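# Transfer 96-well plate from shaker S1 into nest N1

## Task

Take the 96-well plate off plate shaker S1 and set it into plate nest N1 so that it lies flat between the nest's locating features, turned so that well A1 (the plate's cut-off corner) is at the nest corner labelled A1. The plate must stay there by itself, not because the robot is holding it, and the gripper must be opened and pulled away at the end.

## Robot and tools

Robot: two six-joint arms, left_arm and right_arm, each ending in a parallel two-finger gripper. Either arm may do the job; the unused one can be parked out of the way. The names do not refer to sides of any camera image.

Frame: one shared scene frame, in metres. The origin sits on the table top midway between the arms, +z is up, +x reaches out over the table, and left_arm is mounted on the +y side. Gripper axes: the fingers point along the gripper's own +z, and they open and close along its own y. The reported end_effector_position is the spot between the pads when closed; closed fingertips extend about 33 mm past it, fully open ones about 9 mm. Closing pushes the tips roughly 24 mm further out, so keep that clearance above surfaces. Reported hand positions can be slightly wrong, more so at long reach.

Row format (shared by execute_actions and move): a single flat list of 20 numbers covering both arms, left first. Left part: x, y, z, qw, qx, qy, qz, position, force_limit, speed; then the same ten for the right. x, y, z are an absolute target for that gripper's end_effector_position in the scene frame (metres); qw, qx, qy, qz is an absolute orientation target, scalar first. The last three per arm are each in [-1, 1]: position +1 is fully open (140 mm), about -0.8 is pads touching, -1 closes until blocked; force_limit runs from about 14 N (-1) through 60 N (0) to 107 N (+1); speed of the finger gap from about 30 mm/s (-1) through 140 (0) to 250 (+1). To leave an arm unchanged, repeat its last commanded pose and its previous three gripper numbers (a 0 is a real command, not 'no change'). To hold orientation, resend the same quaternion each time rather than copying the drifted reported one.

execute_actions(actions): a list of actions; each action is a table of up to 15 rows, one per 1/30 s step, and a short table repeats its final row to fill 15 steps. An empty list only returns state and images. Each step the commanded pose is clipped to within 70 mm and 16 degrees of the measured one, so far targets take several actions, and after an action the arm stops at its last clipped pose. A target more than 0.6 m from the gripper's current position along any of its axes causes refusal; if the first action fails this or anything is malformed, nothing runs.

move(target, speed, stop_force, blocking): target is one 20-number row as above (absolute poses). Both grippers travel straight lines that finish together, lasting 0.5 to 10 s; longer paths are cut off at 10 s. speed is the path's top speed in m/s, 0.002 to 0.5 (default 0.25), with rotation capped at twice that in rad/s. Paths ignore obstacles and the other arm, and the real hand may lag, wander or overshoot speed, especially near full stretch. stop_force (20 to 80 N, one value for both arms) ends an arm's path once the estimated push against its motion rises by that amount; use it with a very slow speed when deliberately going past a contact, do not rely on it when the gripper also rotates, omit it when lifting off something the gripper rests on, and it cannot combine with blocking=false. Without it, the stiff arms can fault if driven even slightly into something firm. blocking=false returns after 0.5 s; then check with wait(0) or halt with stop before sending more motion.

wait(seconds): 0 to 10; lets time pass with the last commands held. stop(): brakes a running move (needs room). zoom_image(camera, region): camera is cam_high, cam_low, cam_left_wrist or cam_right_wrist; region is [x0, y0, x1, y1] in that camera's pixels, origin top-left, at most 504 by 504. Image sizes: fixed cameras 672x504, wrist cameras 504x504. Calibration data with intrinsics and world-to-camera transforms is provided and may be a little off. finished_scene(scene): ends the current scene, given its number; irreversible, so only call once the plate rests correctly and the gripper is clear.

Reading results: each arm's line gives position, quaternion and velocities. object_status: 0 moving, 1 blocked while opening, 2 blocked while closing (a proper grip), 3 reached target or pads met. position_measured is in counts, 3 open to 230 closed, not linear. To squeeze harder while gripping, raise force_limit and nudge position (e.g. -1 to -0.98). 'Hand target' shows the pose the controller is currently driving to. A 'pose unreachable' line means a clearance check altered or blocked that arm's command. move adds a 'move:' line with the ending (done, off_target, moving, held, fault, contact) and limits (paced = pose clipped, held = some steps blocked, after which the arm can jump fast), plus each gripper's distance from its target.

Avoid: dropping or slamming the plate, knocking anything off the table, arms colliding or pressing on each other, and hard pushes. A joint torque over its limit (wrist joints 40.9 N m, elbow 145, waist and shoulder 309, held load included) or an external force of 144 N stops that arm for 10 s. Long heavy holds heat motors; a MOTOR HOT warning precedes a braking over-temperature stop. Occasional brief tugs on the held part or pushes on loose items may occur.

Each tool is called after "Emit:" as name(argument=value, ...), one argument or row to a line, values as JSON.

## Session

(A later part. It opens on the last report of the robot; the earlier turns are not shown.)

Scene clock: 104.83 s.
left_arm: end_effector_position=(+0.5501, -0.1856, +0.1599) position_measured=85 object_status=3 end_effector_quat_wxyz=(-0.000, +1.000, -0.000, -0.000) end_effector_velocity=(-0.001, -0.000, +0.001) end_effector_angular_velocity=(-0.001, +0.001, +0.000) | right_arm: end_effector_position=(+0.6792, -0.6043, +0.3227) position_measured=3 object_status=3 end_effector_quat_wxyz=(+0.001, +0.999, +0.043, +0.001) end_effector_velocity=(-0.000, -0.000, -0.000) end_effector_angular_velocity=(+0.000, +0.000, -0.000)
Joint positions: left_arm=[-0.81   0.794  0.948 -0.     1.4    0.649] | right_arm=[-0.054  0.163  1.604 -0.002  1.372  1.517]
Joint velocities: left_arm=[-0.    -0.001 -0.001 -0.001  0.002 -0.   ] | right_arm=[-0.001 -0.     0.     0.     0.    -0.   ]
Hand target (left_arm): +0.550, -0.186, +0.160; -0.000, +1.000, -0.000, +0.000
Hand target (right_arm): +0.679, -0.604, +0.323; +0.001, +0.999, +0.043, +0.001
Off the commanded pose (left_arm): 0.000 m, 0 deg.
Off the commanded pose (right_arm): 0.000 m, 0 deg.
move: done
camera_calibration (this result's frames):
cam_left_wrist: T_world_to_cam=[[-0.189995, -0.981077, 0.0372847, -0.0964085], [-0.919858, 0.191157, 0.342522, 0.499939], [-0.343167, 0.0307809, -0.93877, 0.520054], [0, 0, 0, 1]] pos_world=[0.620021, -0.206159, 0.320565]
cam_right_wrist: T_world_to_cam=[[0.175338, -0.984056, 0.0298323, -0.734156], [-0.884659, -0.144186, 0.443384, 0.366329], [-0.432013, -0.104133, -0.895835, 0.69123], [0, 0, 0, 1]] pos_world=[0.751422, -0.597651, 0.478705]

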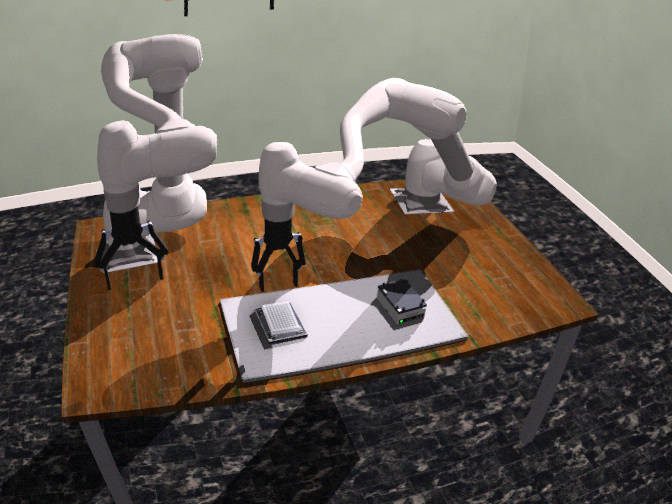

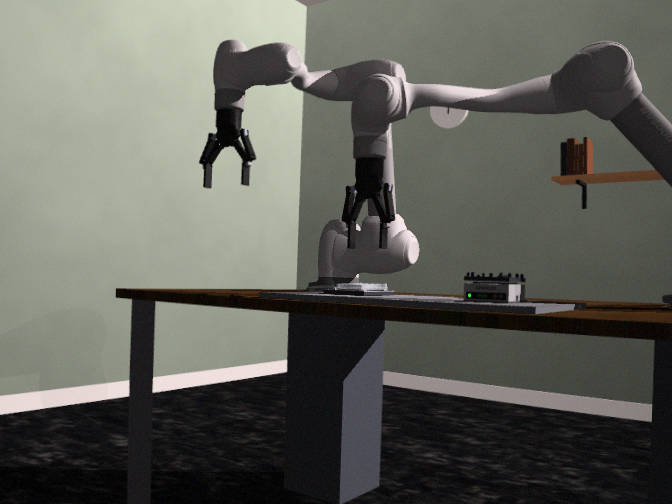

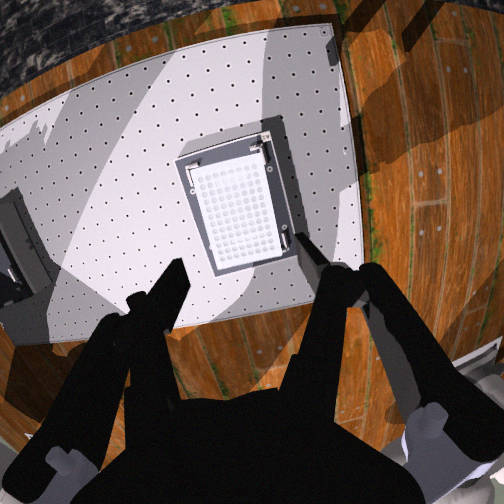

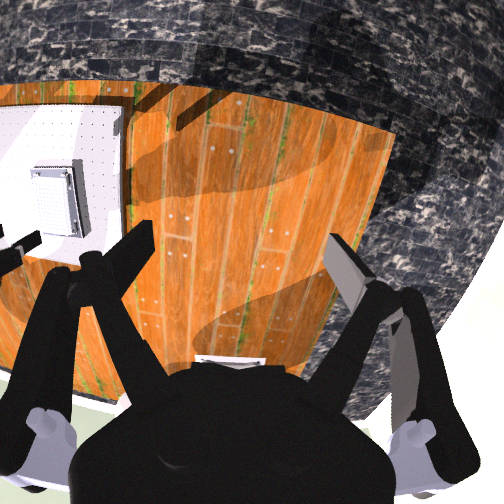

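Emit:
move(
  target=[0.5812,-0.1855,0.0535,0,1,0,0,0.35,0,-0.5,0.6792,-0.6043,0.3227,0.001,0.999,0.043,0.001,1,0,0],
  speed=0.1,
)

Emit:
move(
  target=[0.5812,-0.1855,0.0535,0,1,0,0,-1,0.2,-0.5,0.6792,-0.6043,0.3227,0.001,0.999,0.043,0.001,1,0,0],
)

Emit:
move(
  target=[0.5835,-0.1855,0.054,0,1,0,0,-1,0.2,-0.5,0.6792,-0.6043,0.3227,0.001,0.999,0.043,0.001,1,0,0],
  speed=0.005,
)

Emit:
move(
  target=[0.5835,-0.1855,0.0525,0,1,0,0,0.35,0,-0.5,0.6792,-0.6043,0.3227,0.001,0.999,0.043,0.001,1,0,0],
  speed=0.005,
)

Emit:
move(
  target=[0.55,-0.1855,0.16,0,1,0,0,0.35,0,-0.5,0.6792,-0.6043,0.3227,0.001,0.999,0.043,0.001,1,0,0],
  speed=0.15,
)

Emit:
zoom_image(
  camera="cam_left_wrist",
  region=[140, 120, 340, 320],
)

Emit:
zoom_image(
  camera="cam_low",
  region=[310, 250, 410, 310],
)

Scene clock: 113.83 s.
left_arm: end_effector_position=(+0.5811, -0.1854, +0.0535) position_measured=85 object_status=3 end_effector_quat_wxyz=(+0.000, +1.000, +0.000, -0.000) end_effector_velocity=(-0.000, -0.000, -0.001) end_effector_angular_velocity=(+0.000, +0.000, +0.000) | right_arm: end_effector_position=(+0.6792, -0.6043, +0.3227) position_measured=3 object_status=3 end_effector_quat_wxyz=(+0.001, +0.999, +0.043, +0.001) end_effector_velocity=(+0.000, -0.001, +0.000) end_effector_angular_velocity=(-0.001, -0.000, -0.001)
Joint positions: left_arm=[-0.785  0.879  0.985 -0.     1.277  0.674] | right_arm=[-0.054  0.163  1.604 -0.002  1.372  1.517]
Joint velocities: left_arm=[-0.     0.001  0.     0.    -0.001 -0.001] | right_arm=[-0.001 -0.    -0.    -0.001  0.     0.   ]
Hand target (left_arm): +0.581, -0.185, +0.054; +0.000, +1.000, +0.000, -0.000
Hand target (right_arm): +0.679, -0.604, +0.323; +0.001, +0.999, +0.043, +0.001
Off the commanded pose (left_arm): 0.000 m, 0 deg.
Off the commanded pose (right_arm): 0.000 m, 0 deg.
move: done
camera_calibration (this result's frames):
cam_left_wrist: T_world_to_cam=[[-0.189702, -0.98113, 0.0373796, -0.0865554], [-0.919912, 0.190914, 0.342512, 0.564823], [-0.343185, 0.0305891, -0.93877, 0.430798], [0, 0, 0, 1]] pos_world=[0.651011, -0.205933, 0.214196]
cam_right_wrist: T_world_to_cam=[[0.175338, -0.984056, 0.0298326, -0.734156], [-0.884659, -0.144186, 0.443384, 0.366329], [-0.432013, -0.104134, -0.895835, 0.69123], [0, 0, 0, 1]] pos_world=[0.751422, -0.597651, 0.478705]

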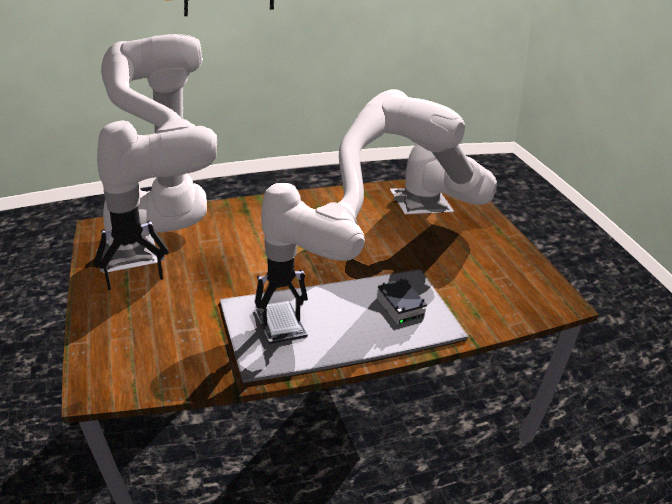

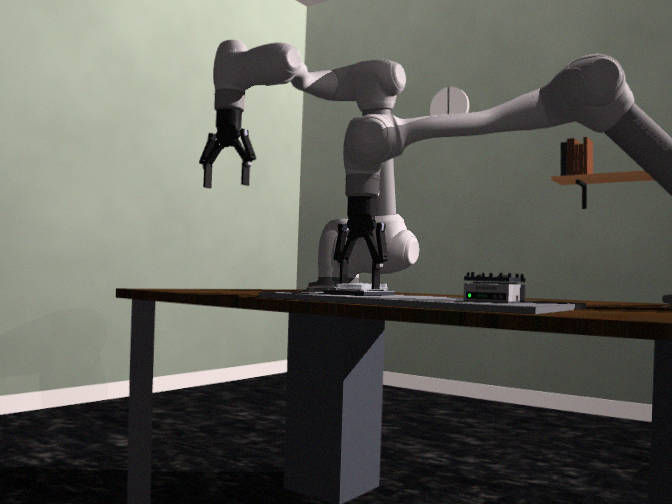

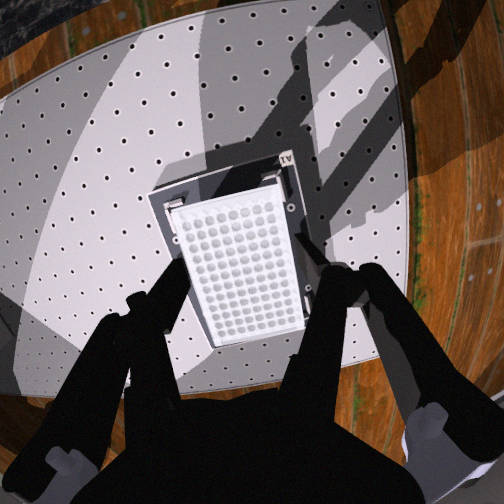

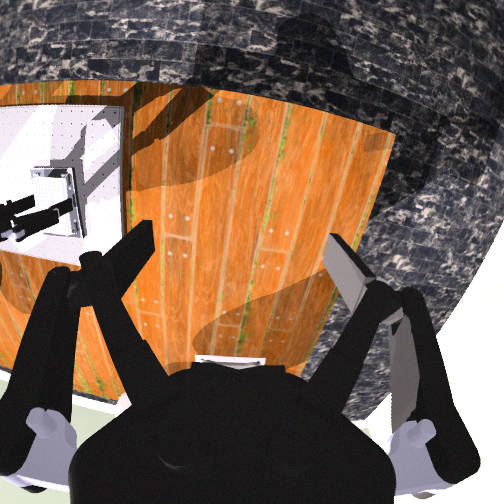

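Scene clock: 114.53 s.
left_arm: end_effector_position=(+0.5812, -0.1855, +0.0535) position_measured=107 object_status=2 end_effector_quat_wxyz=(+0.000, +1.000, +0.000, +0.000) end_effector_velocity=(-0.001, +0.001, -0.000) end_effector_angular_velocity=(+0.002, +0.002, +0.001) | right_arm: end_effector_position=(+0.6792, -0.6043, +0.3227) position_measured=3 object_status=3 end_effector_quat_wxyz=(+0.001, +0.999, +0.043, +0.001) end_effector_velocity=(-0.001, +0.001, +0.000) end_effector_angular_velocity=(+0.000, +0.003, +0.001)
Joint positions: left_arm=[-0.785  0.879  0.985 -0.     1.277  0.674] | right_arm=[-0.054  0.163  1.604 -0.002  1.372  1.517]
Joint velocities: left_arm=[-0.     0.     0.    -0.     0.002 -0.001] | right_arm=[ 0.001  0.    -0.     0.001  0.003  0.   ]
Hand target (left_arm): +0.581, -0.186, +0.053; +0.000, +1.000, -0.000, +0.000
Hand target (right_arm): +0.679, -0.604, +0.323; +0.001, +0.999, +0.043, +0.001
Off the commanded pose (left_arm): 0.000 m, 0 deg.
Off the commanded pose (right_arm): 0.000 m, 0 deg.
move: done
camera_calibration (this result's frames):
cam_left_wrist: T_world_to_cam=[[-0.189838, -0.981101, 0.0374603, -0.0865907], [-0.919912, 0.191073, 0.342421, 0.565006], [-0.343108, 0.0305444, -0.938799, 0.4308], [0, 0, 0, 1]] pos_world=[0.651128, -0.20607, 0.214208]
cam_right_wrist: T_world_to_cam=[[0.175338, -0.984056, 0.0298326, -0.734156], [-0.884659, -0.144186, 0.443384, 0.366329], [-0.432013, -0.104134, -0.895835, 0.69123], [0, 0, 0, 1]] pos_world=[0.751422, -0.597651, 0.478705]

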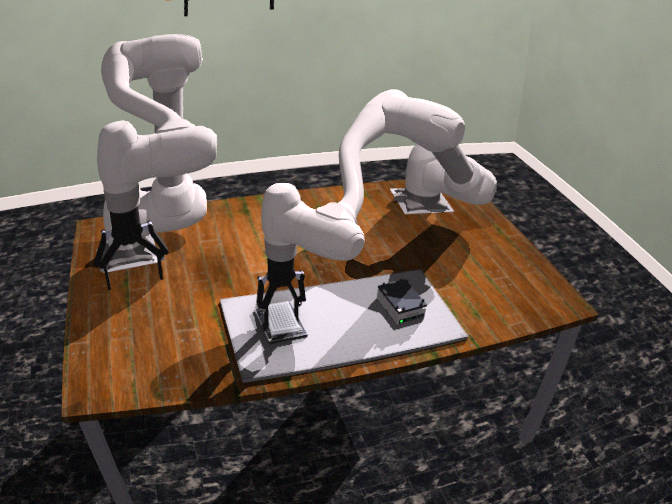

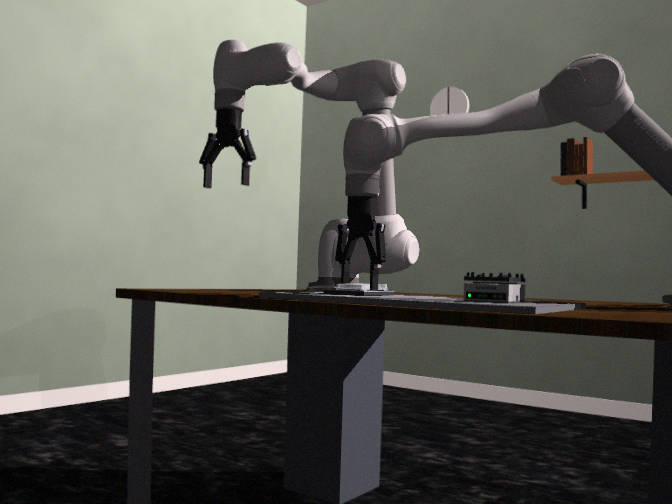

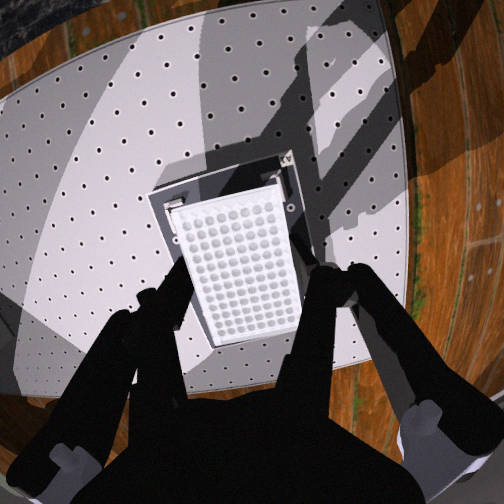

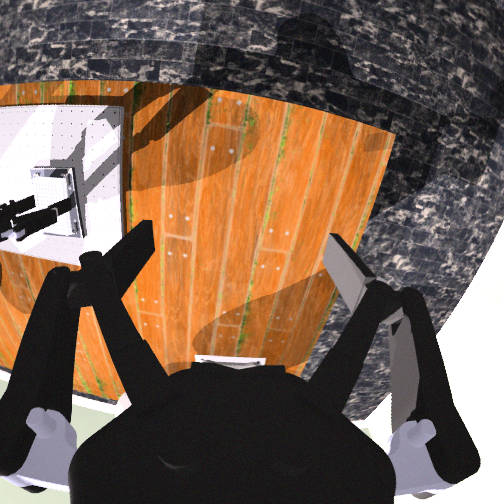

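Scene clock: 115.23 s.
left_arm: end_effector_position=(+0.5834, -0.1855, +0.0540) position_measured=107 object_status=2 end_effector_quat_wxyz=(+0.000, +1.000, -0.000, -0.000) end_effector_velocity=(+0.001, +0.001, +0.000) end_effector_angular_velocity=(+0.001, -0.000, +0.000) | right_arm: end_effector_position=(+0.6792, -0.6043, +0.3227) position_measured=3 object_status=3 end_effector_quat_wxyz=(+0.001, +0.999, +0.043, +0.001) end_effector_velocity=(-0.000, +0.001, -0.000) end_effector_angular_velocity=(+0.000, +0.001, +0.002)
Joint positions: left_arm=[-0.784  0.882  0.979 -0.     1.28   0.676] | right_arm=[-0.054  0.163  1.604 -0.002  1.372  1.517]
Joint velocities: left_arm=[ 0.001  0.    -0.     0.001  0.001  0.001] | right_arm=[ 0.002  0.    -0.     0.     0.001 -0.   ]
Hand target (left_arm): +0.583, -0.186, +0.054; +0.000, +1.000, -0.000, -0.000
Hand target (right_arm): +0.679, -0.604, +0.323; +0.001, +0.999, +0.043, +0.001
Off the commanded pose (left_arm): 0.000 m, 0 deg.
Off the commanded pose (right_arm): 0.000 m, 0 deg.
move: done
camera_calibration (this result's frames):
cam_left_wrist: T_world_to_cam=[[-0.189864, -0.9811, 0.0373507, -0.0861435], [-0.91987, 0.191056, 0.342544, 0.566888], [-0.343206, 0.0306792, -0.938759, 0.432044], [0, 0, 0, 1]] pos_world=[0.653388, -0.206077, 0.214619]
cam_right_wrist: T_world_to_cam=[[0.175338, -0.984056, 0.0298325, -0.734156], [-0.884659, -0.144186, 0.443384, 0.366329], [-0.432013, -0.104134, -0.895835, 0.69123], [0, 0, 0, 1]] pos_world=[0.751422, -0.597651, 0.478705]

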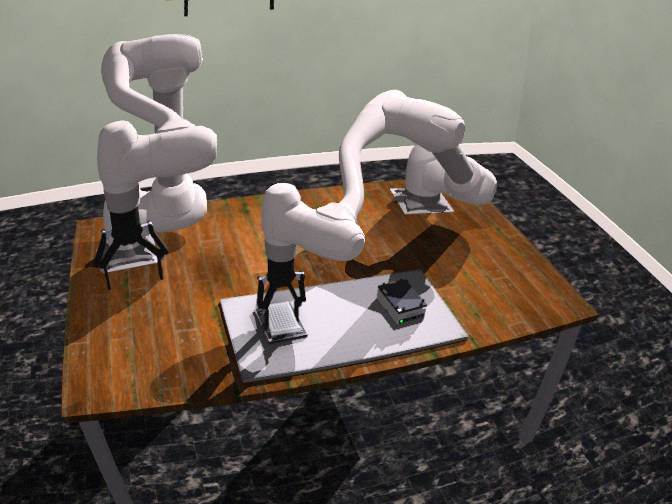

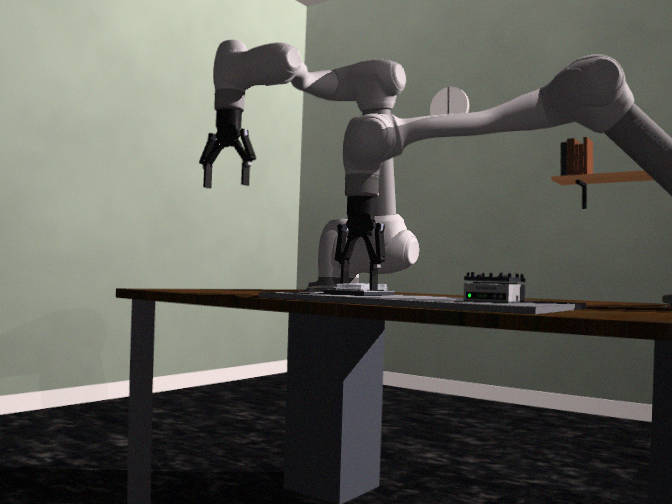

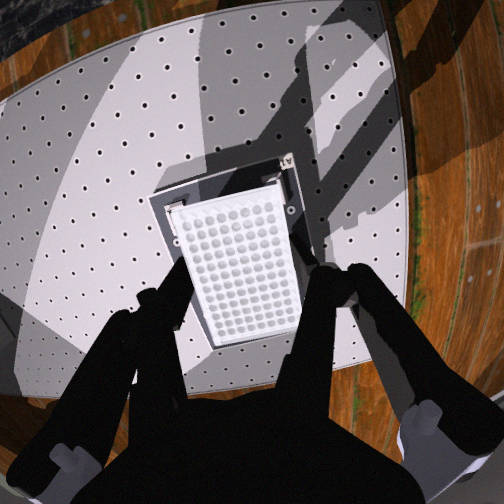

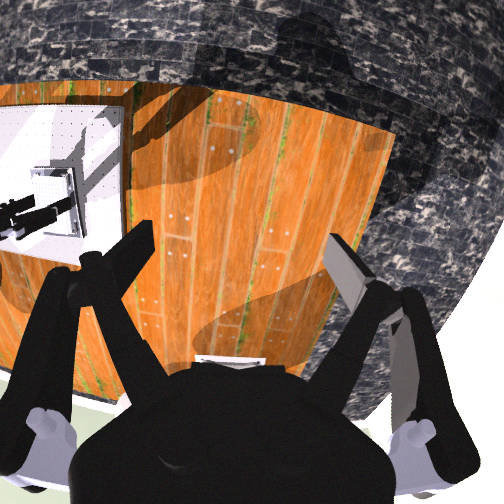

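Scene clock: 115.93 s.
left_arm: end_effector_position=(+0.5836, -0.1854, +0.0525) position_measured=85 object_status=3 end_effector_quat_wxyz=(-0.000, +1.000, +0.000, +0.000) end_effector_velocity=(+0.000, +0.000, -0.000) end_effector_angular_velocity=(+0.001, -0.001, +0.000) | right_arm: end_effector_position=(+0.6792, -0.6043, +0.3227) position_measured=3 object_status=3 end_effector_quat_wxyz=(+0.001, +0.999, +0.043, +0.001) end_effector_velocity=(-0.000, +0.001, -0.000) end_effector_angular_velocity=(+0.001, +0.001, +0.001)
Joint positions: left_arm=[-0.784  0.883  0.98   0.     1.278  0.676] | right_arm=[-0.054  0.163  1.604 -0.002  1.372  1.517]
Joint velocities: left_arm=[-0.     0.     0.     0.001  0.    -0.001] | right_arm=[ 0.001  0.    -0.     0.001  0.001  0.   ]
Hand target (left_arm): +0.583, -0.185, +0.053; -0.000, +1.000, +0.000, +0.000
Hand target (right_arm): +0.679, -0.604, +0.323; +0.001, +0.999, +0.043, +0.001
Off the commanded pose (left_arm): 0.000 m, 0 deg.
Off the commanded pose (right_arm): 0.000 m, 0 deg.
move: done
camera_calibration (this result's frames):
cam_left_wrist: T_world_to_cam=[[-0.189813, -0.98111, 0.0373272, -0.0860218], [-0.919916, 0.191002, 0.34245, 0.567504], [-0.343111, 0.0306635, -0.938794, 0.430657], [0, 0, 0, 1]] pos_world=[0.653492, -0.205997, 0.213168]
cam_right_wrist: T_world_to_cam=[[0.175338, -0.984056, 0.0298326, -0.734156], [-0.884659, -0.144186, 0.443384, 0.36633], [-0.432013, -0.104134, -0.895835, 0.69123], [0, 0, 0, 1]] pos_world=[0.751422, -0.597651, 0.478705]

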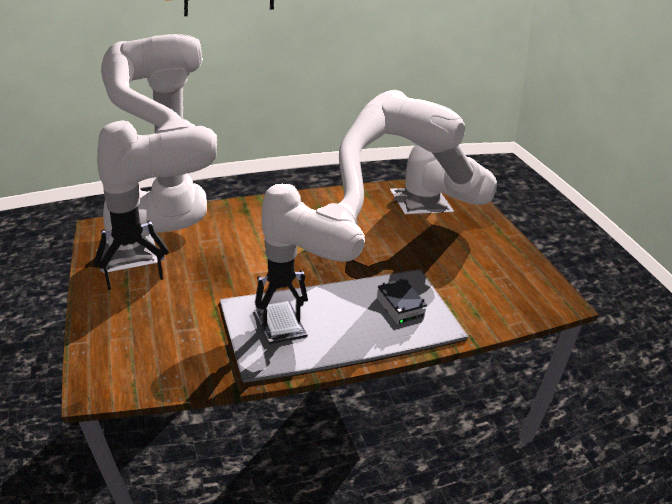

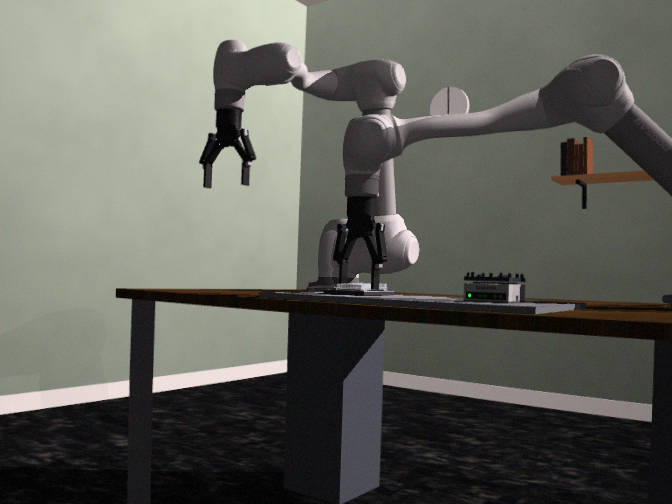

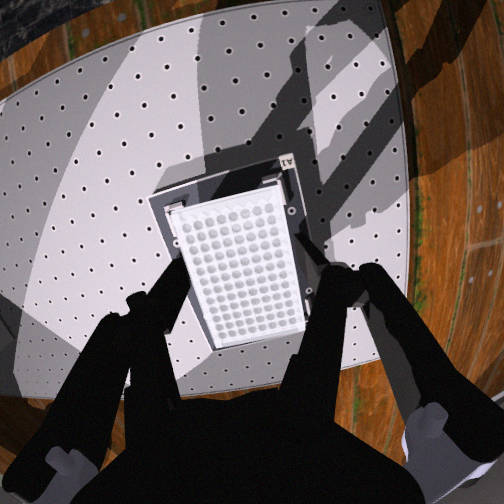

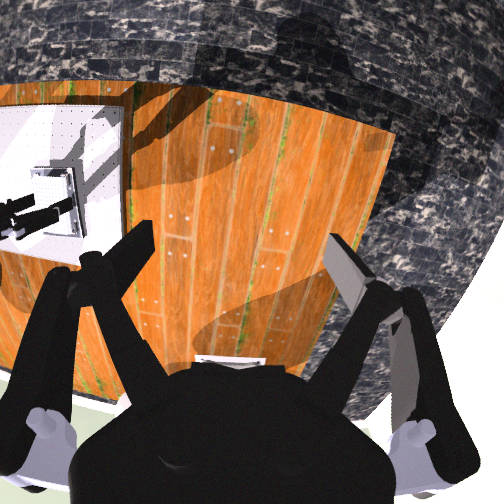

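Scene clock: 117.03 s.
left_arm: end_effector_position=(+0.5501, -0.1856, +0.1599) position_measured=85 object_status=3 end_effector_quat_wxyz=(-0.000, +1.000, -0.000, +0.000) end_effector_velocity=(-0.000, -0.000, +0.000) end_effector_angular_velocity=(-0.000, +0.001, +0.000) | right_arm: end_effector_position=(+0.6792, -0.6043, +0.3227) position_measured=3 object_status=3 end_effector_quat_wxyz=(+0.001, +0.999, +0.043, +0.001) end_effector_velocity=(-0.000, -0.000, -0.001) end_effector_angular_velocity=(-0.000, +0.001, -0.001)
Joint positions: left_arm=[-0.81   0.794  0.948  0.     1.4    0.649] | right_arm=[-0.054  0.163  1.604 -0.002  1.372  1.517]
Joint velocities: left_arm=[-0.    -0.    -0.001 -0.001  0.001  0.   ] | right_arm=[-0.001  0.001  0.    -0.     0.    -0.   ]
Hand target (left_arm): +0.550, -0.186, +0.160; -0.000, +1.000, -0.000, +0.000
Hand target (right_arm): +0.679, -0.604, +0.323; +0.001, +0.999, +0.043, +0.001
Off the commanded pose (left_arm): 0.000 m, 0 deg.
Off the commanded pose (right_arm): 0.000 m, 0 deg.
move: done
camera_calibration (this result's frames):
cam_left_wrist: T_world_to_cam=[[-0.190011, -0.981078, 0.0371768, -0.0963444], [-0.919884, 0.191136, 0.342464, 0.499994], [-0.343089, 0.0308734, -0.938795, 0.520019], [0, 0, 0, 1]] pos_world=[0.620043, -0.206143, 0.320543]
cam_right_wrist: T_world_to_cam=[[0.175338, -0.984056, 0.0298327, -0.734156], [-0.884659, -0.144186, 0.443384, 0.366329], [-0.432013, -0.104134, -0.895835, 0.691229], [0, 0, 0, 1]] pos_world=[0.751422, -0.597651, 0.478705]

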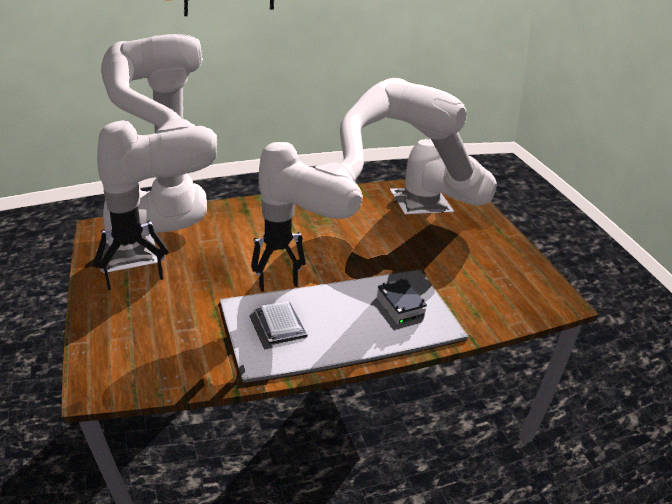

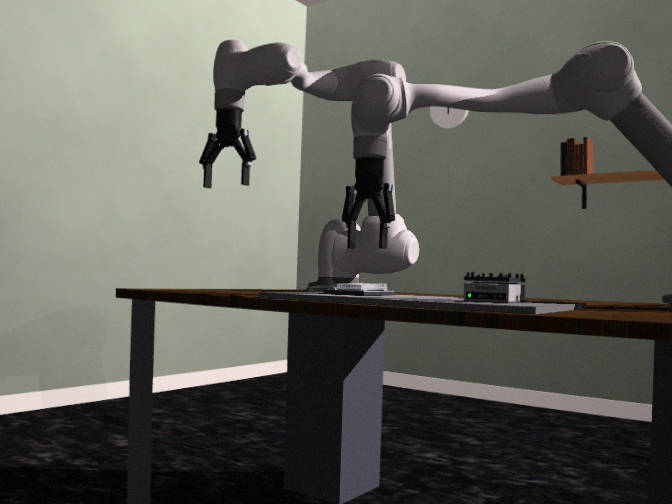

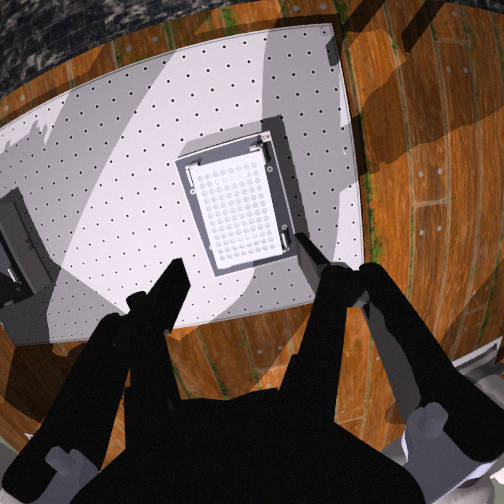

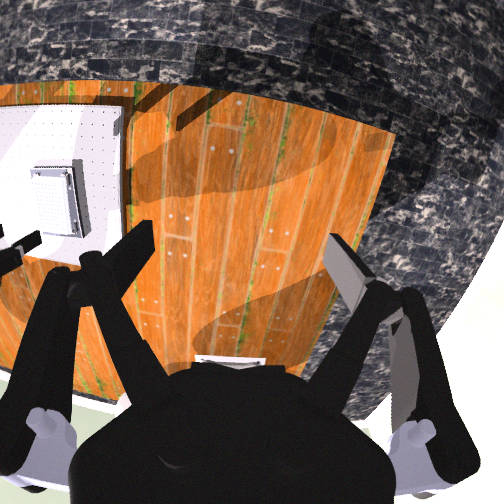

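Region (140, 120, 340, 320) of cam_left_wrist's 504x504 image, scaled by 2.520, with more detail than that image has.

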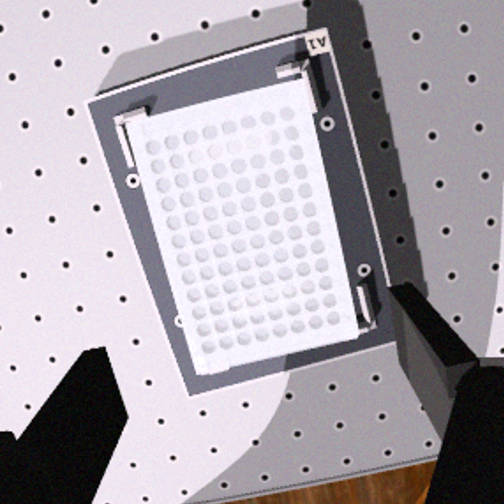

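Region (310, 250, 410, 310) of cam_low's 672x504 image, scaled by 5.040, with more detail than that image has; it fills the top 302 rows of this view, and the rest is white.

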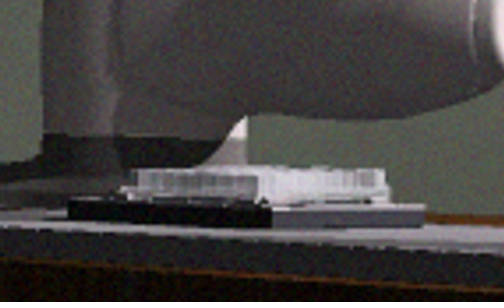

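Emit:
move(
  target=[0.583,-0.1855,0.095,0,1,0,0,-0.6,0,0.5,0.6792,-0.6043,0.3227,0.001,0.999,0.043,0.001,1,0,0],
  speed=0.1,
)

Emit:
move(
  target=[0.583,-0.1855,0.065,0,1,0,0,-0.6,0,0.5,0.6792,-0.6043,0.3227,0.001,0.999,0.043,0.001,1,0,0],
  speed=0.008,
  stop_force=20,
)

Emit:
move(
  target=[0.5,-0.1,0.2,0,1,0,0,-0.6,0,0.5,0.6792,-0.6043,0.3227,0.001,0.999,0.043,0.001,1,0,0],
)

Emit:
zoom_image(
  camera="cam_high",
  region=[240, 280, 320, 350],
)

Emit:
zoom_image(
  camera="cam_low",
  region=[310, 250, 410, 310],
)

Scene clock: 122.70 s.
left_arm: end_effector_position=(+0.5829, -0.1855, +0.0951) position_measured=205 object_status=3 end_effector_quat_wxyz=(+0.000, +1.000, +0.000, -0.000) end_effector_velocity=(-0.000, -0.001, -0.000) end_effector_angular_velocity=(-0.001, -0.000, -0.002) | right_arm: end_effector_position=(+0.6792, -0.6043, +0.3227) position_measured=3 object_status=3 end_effector_quat_wxyz=(+0.001, +0.999, +0.043, +0.001) end_effector_velocity=(-0.000, -0.000, -0.000) end_effector_angular_velocity=(-0.000, +0.001, -0.000)
Joint positions: left_arm=[-0.784  0.86   0.944 -0.     1.337  0.675] | right_arm=[-0.054  0.163  1.604 -0.002  1.372  1.517]
Joint velocities: left_arm=[-0.001  0.001 -0.    -0.001 -0.002  0.001] | right_arm=[-0.     0.     0.    -0.     0.001 -0.   ]
Hand target (left_arm): +0.583, -0.185, +0.095; +0.000, +1.000, +0.000, -0.000
Hand target (right_arm): +0.679, -0.604, +0.323; +0.001, +0.999, +0.043, +0.001
Off the commanded pose (left_arm): 0.000 m, 0 deg.
Off the commanded pose (right_arm): 0.000 m, 0 deg.
move: done
camera_calibration (this result's frames):
cam_left_wrist: T_world_to_cam=[[-0.189788, -0.98111, 0.0374578, -0.0877995], [-0.919912, 0.191024, 0.34245, 0.552346], [-0.343136, 0.0305348, -0.938789, 0.470393], [0, 0, 0, 1]] pos_world=[0.652856, -0.206016, 0.255738]
cam_right_wrist: T_world_to_cam=[[0.175338, -0.984056, 0.0298326, -0.734156], [-0.884659, -0.144186, 0.443384, 0.366329], [-0.432013, -0.104134, -0.895835, 0.691229], [0, 0, 0, 1]] pos_world=[0.751422, -0.597651, 0.478705]

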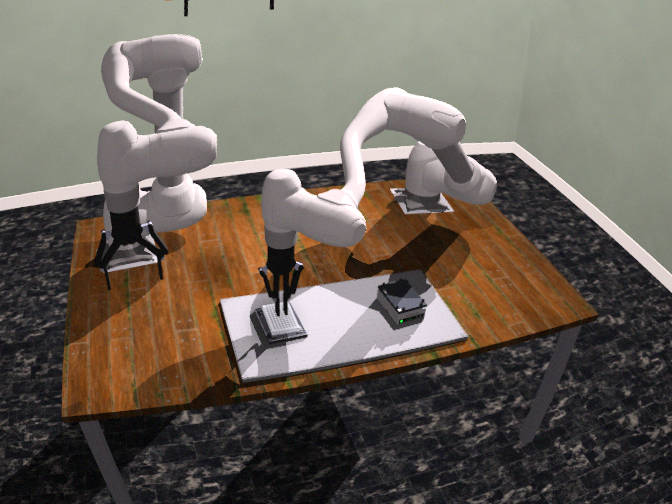

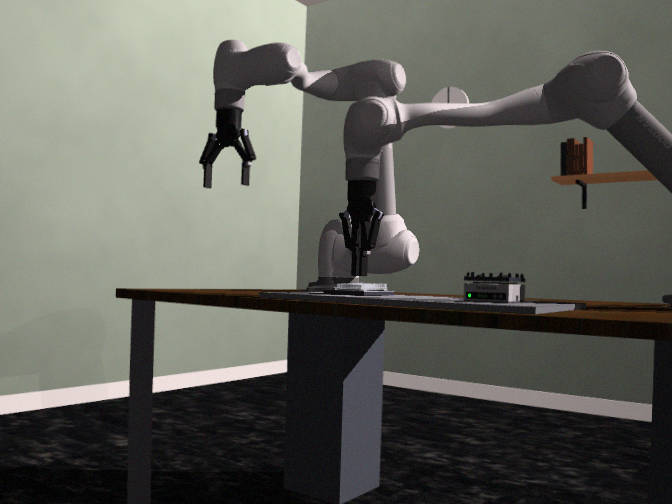

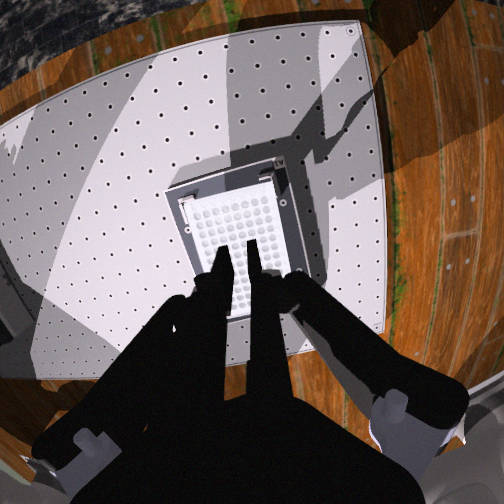

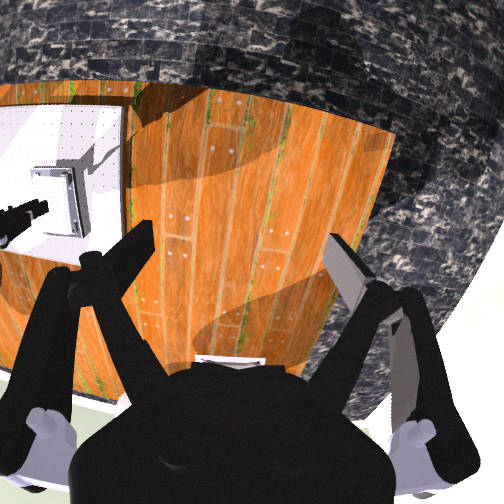

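Scene clock: 125.77 s.
left_arm: end_effector_position=(+0.5830, -0.1855, +0.0732) position_measured=205 object_status=3 end_effector_quat_wxyz=(+0.000, +1.000, +0.000, +0.000) end_effector_velocity=(+0.000, +0.000, +0.001) end_effector_angular_velocity=(+0.001, +0.002, -0.001) | right_arm: end_effector_position=(+0.6792, -0.6043, +0.3227) position_measured=3 object_status=3 end_effector_quat_wxyz=(+0.001, +0.999, +0.043, +0.001) end_effector_velocity=(-0.000, +0.001, -0.000) end_effector_angular_velocity=(+0.001, +0.000, +0.001)
Joint positions: left_arm=[-0.784  0.871  0.964 -0.     1.306  0.675] | right_arm=[-0.054  0.163  1.604 -0.002  1.372  1.517]
Joint velocities: left_arm=[ 0.     0.    -0.004 -0.     0.005  0.001] | right_arm=[ 0.001  0.     0.     0.001 -0.    -0.   ]
Hand target (left_arm): +0.583, -0.185, +0.074; +0.000, +1.000, +0.000, +0.000
Hand target (right_arm): +0.679, -0.604, +0.323; +0.001, +0.999, +0.043, +0.001
Off the commanded pose (left_arm): 0.008 m, 0 deg.
Off the commanded pose (right_arm): 0.000 m, 0 deg.
move: contact (left_arm)
camera_calibration (this result's frames):
cam_left_wrist: T_world_to_cam=[[-0.189805, -0.98111, 0.037388, -0.0869346], [-0.919925, 0.191017, 0.342418, 0.55989], [-0.343091, 0.0305983, -0.938804, 0.449811], [0, 0, 0, 1]] pos_world=[0.652883, -0.206004, 0.233819]
cam_right_wrist: T_world_to_cam=[[0.175338, -0.984056, 0.0298326, -0.734156], [-0.884659, -0.144186, 0.443384, 0.36633], [-0.432013, -0.104134, -0.895835, 0.69123], [0, 0, 0, 1]] pos_world=[0.751422, -0.597651, 0.478705]

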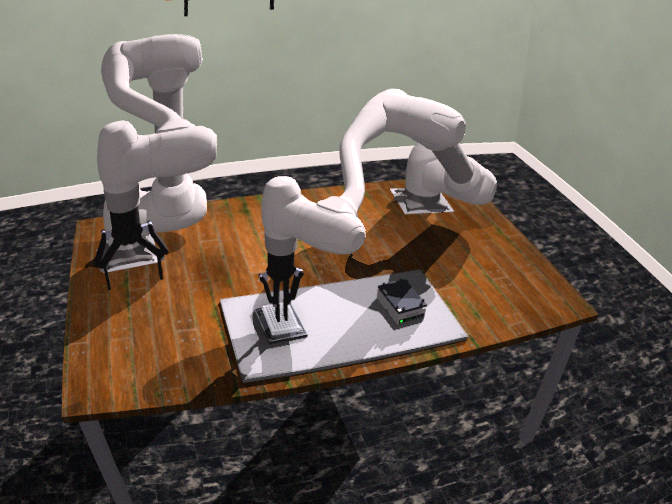

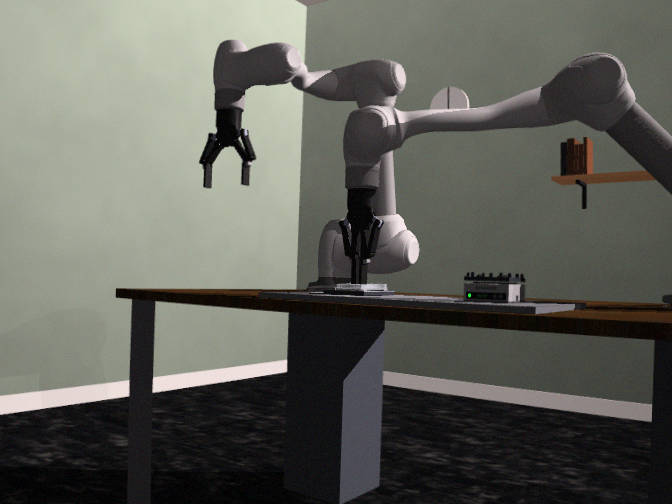

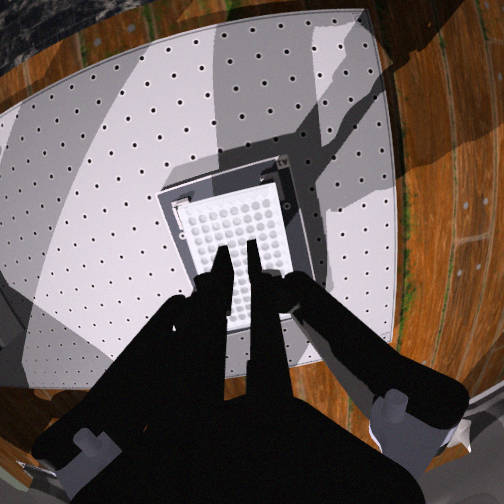

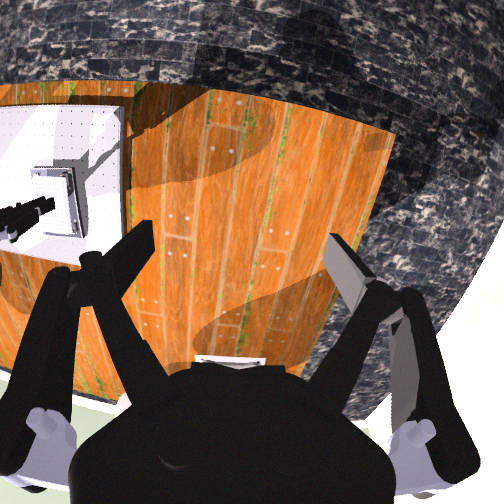

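Scene clock: 126.87 s.
left_arm: end_effector_position=(+0.5000, -0.1001, +0.1999) position_measured=205 object_status=3 end_effector_quat_wxyz=(-0.000, +1.000, -0.000, -0.000) end_effector_velocity=(-0.000, +0.001, +0.001) end_effector_angular_velocity=(+0.001, -0.001, -0.001) | right_arm: end_effector_position=(+0.6792, -0.6043, +0.3227) position_measured=3 object_status=3 end_effector_quat_wxyz=(+0.001, +0.999, +0.043, +0.001) end_effector_velocity=(+0.000, +0.001, +0.000) end_effector_angular_velocity=(+0.000, -0.001, +0.000)
Joint positions: left_arm=[-0.797  0.603  1.204 -0.     1.335  0.663] | right_arm=[-0.054  0.163  1.604 -0.002  1.372  1.517]
Joint velocities: left_arm=[-0.    -0.001  0.     0.001  0.001  0.001] | right_arm=[ 0.001 -0.     0.     0.    -0.     0.   ]
Hand target (left_arm): +0.500, -0.100, +0.200; -0.000, +1.000, -0.000, +0.000
Hand target (right_arm): +0.679, -0.604, +0.323; +0.001, +0.999, +0.043, +0.001
Off the commanded pose (left_arm): 0.000 m, 0 deg.
Off the commanded pose (right_arm): 0.000 m, 0 deg.
move: done
camera_calibration (this result's frames):
cam_left_wrist: T_world_to_cam=[[-0.189886, -0.981099, 0.0372526, -0.0235517], [-0.919872, 0.191043, 0.342548, 0.423856], [-0.34319, 0.0307775, -0.938762, 0.537814], [0, 0, 0, 1]] pos_world=[0.569994, -0.120634, 0.360566]
cam_right_wrist: T_world_to_cam=[[0.175338, -0.984056, 0.0298326, -0.734156], [-0.884659, -0.144186, 0.443383, 0.36633], [-0.432013, -0.104134, -0.895835, 0.691229], [0, 0, 0, 1]] pos_world=[0.751422, -0.597651, 0.478705]

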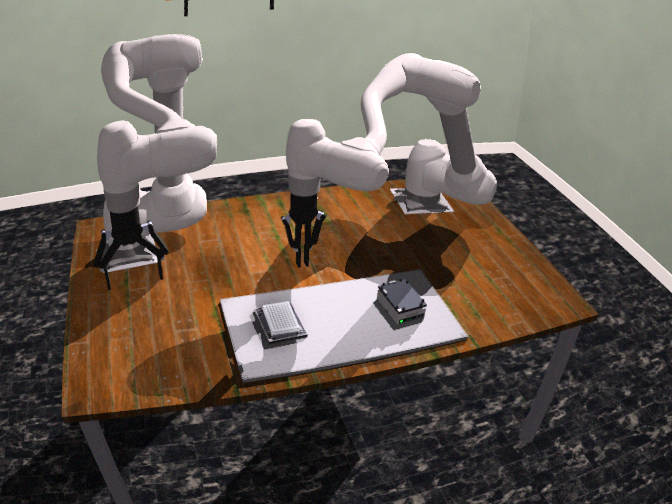

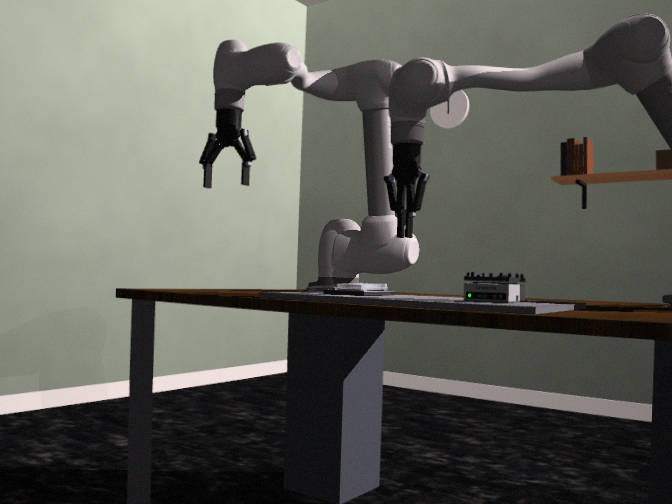

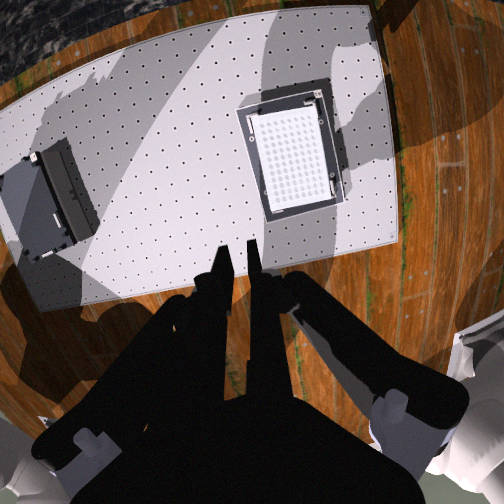

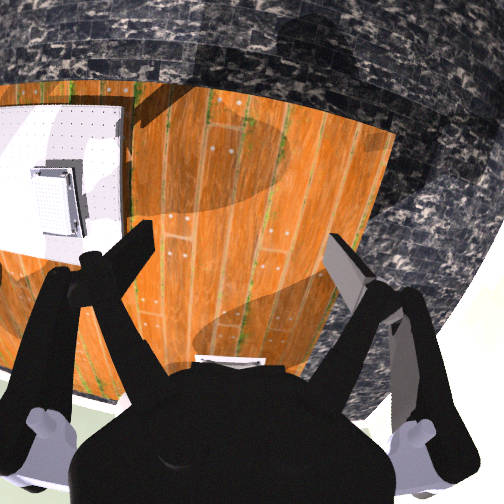

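Region (240, 280, 320, 350) of cam_high's 672x504 image, scaled by 6.300, with more detail than that image has; it fills the top 441 rows of this view, and the rest is white.

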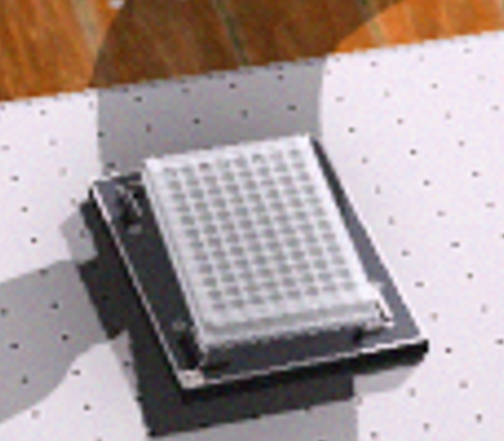

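Region (310, 250, 410, 310) of cam_low's 672x504 image, scaled by 5.040, with more detail than that image has; it fills the top 302 rows of this view, and the rest is white.

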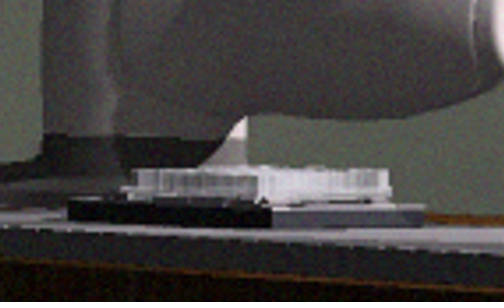

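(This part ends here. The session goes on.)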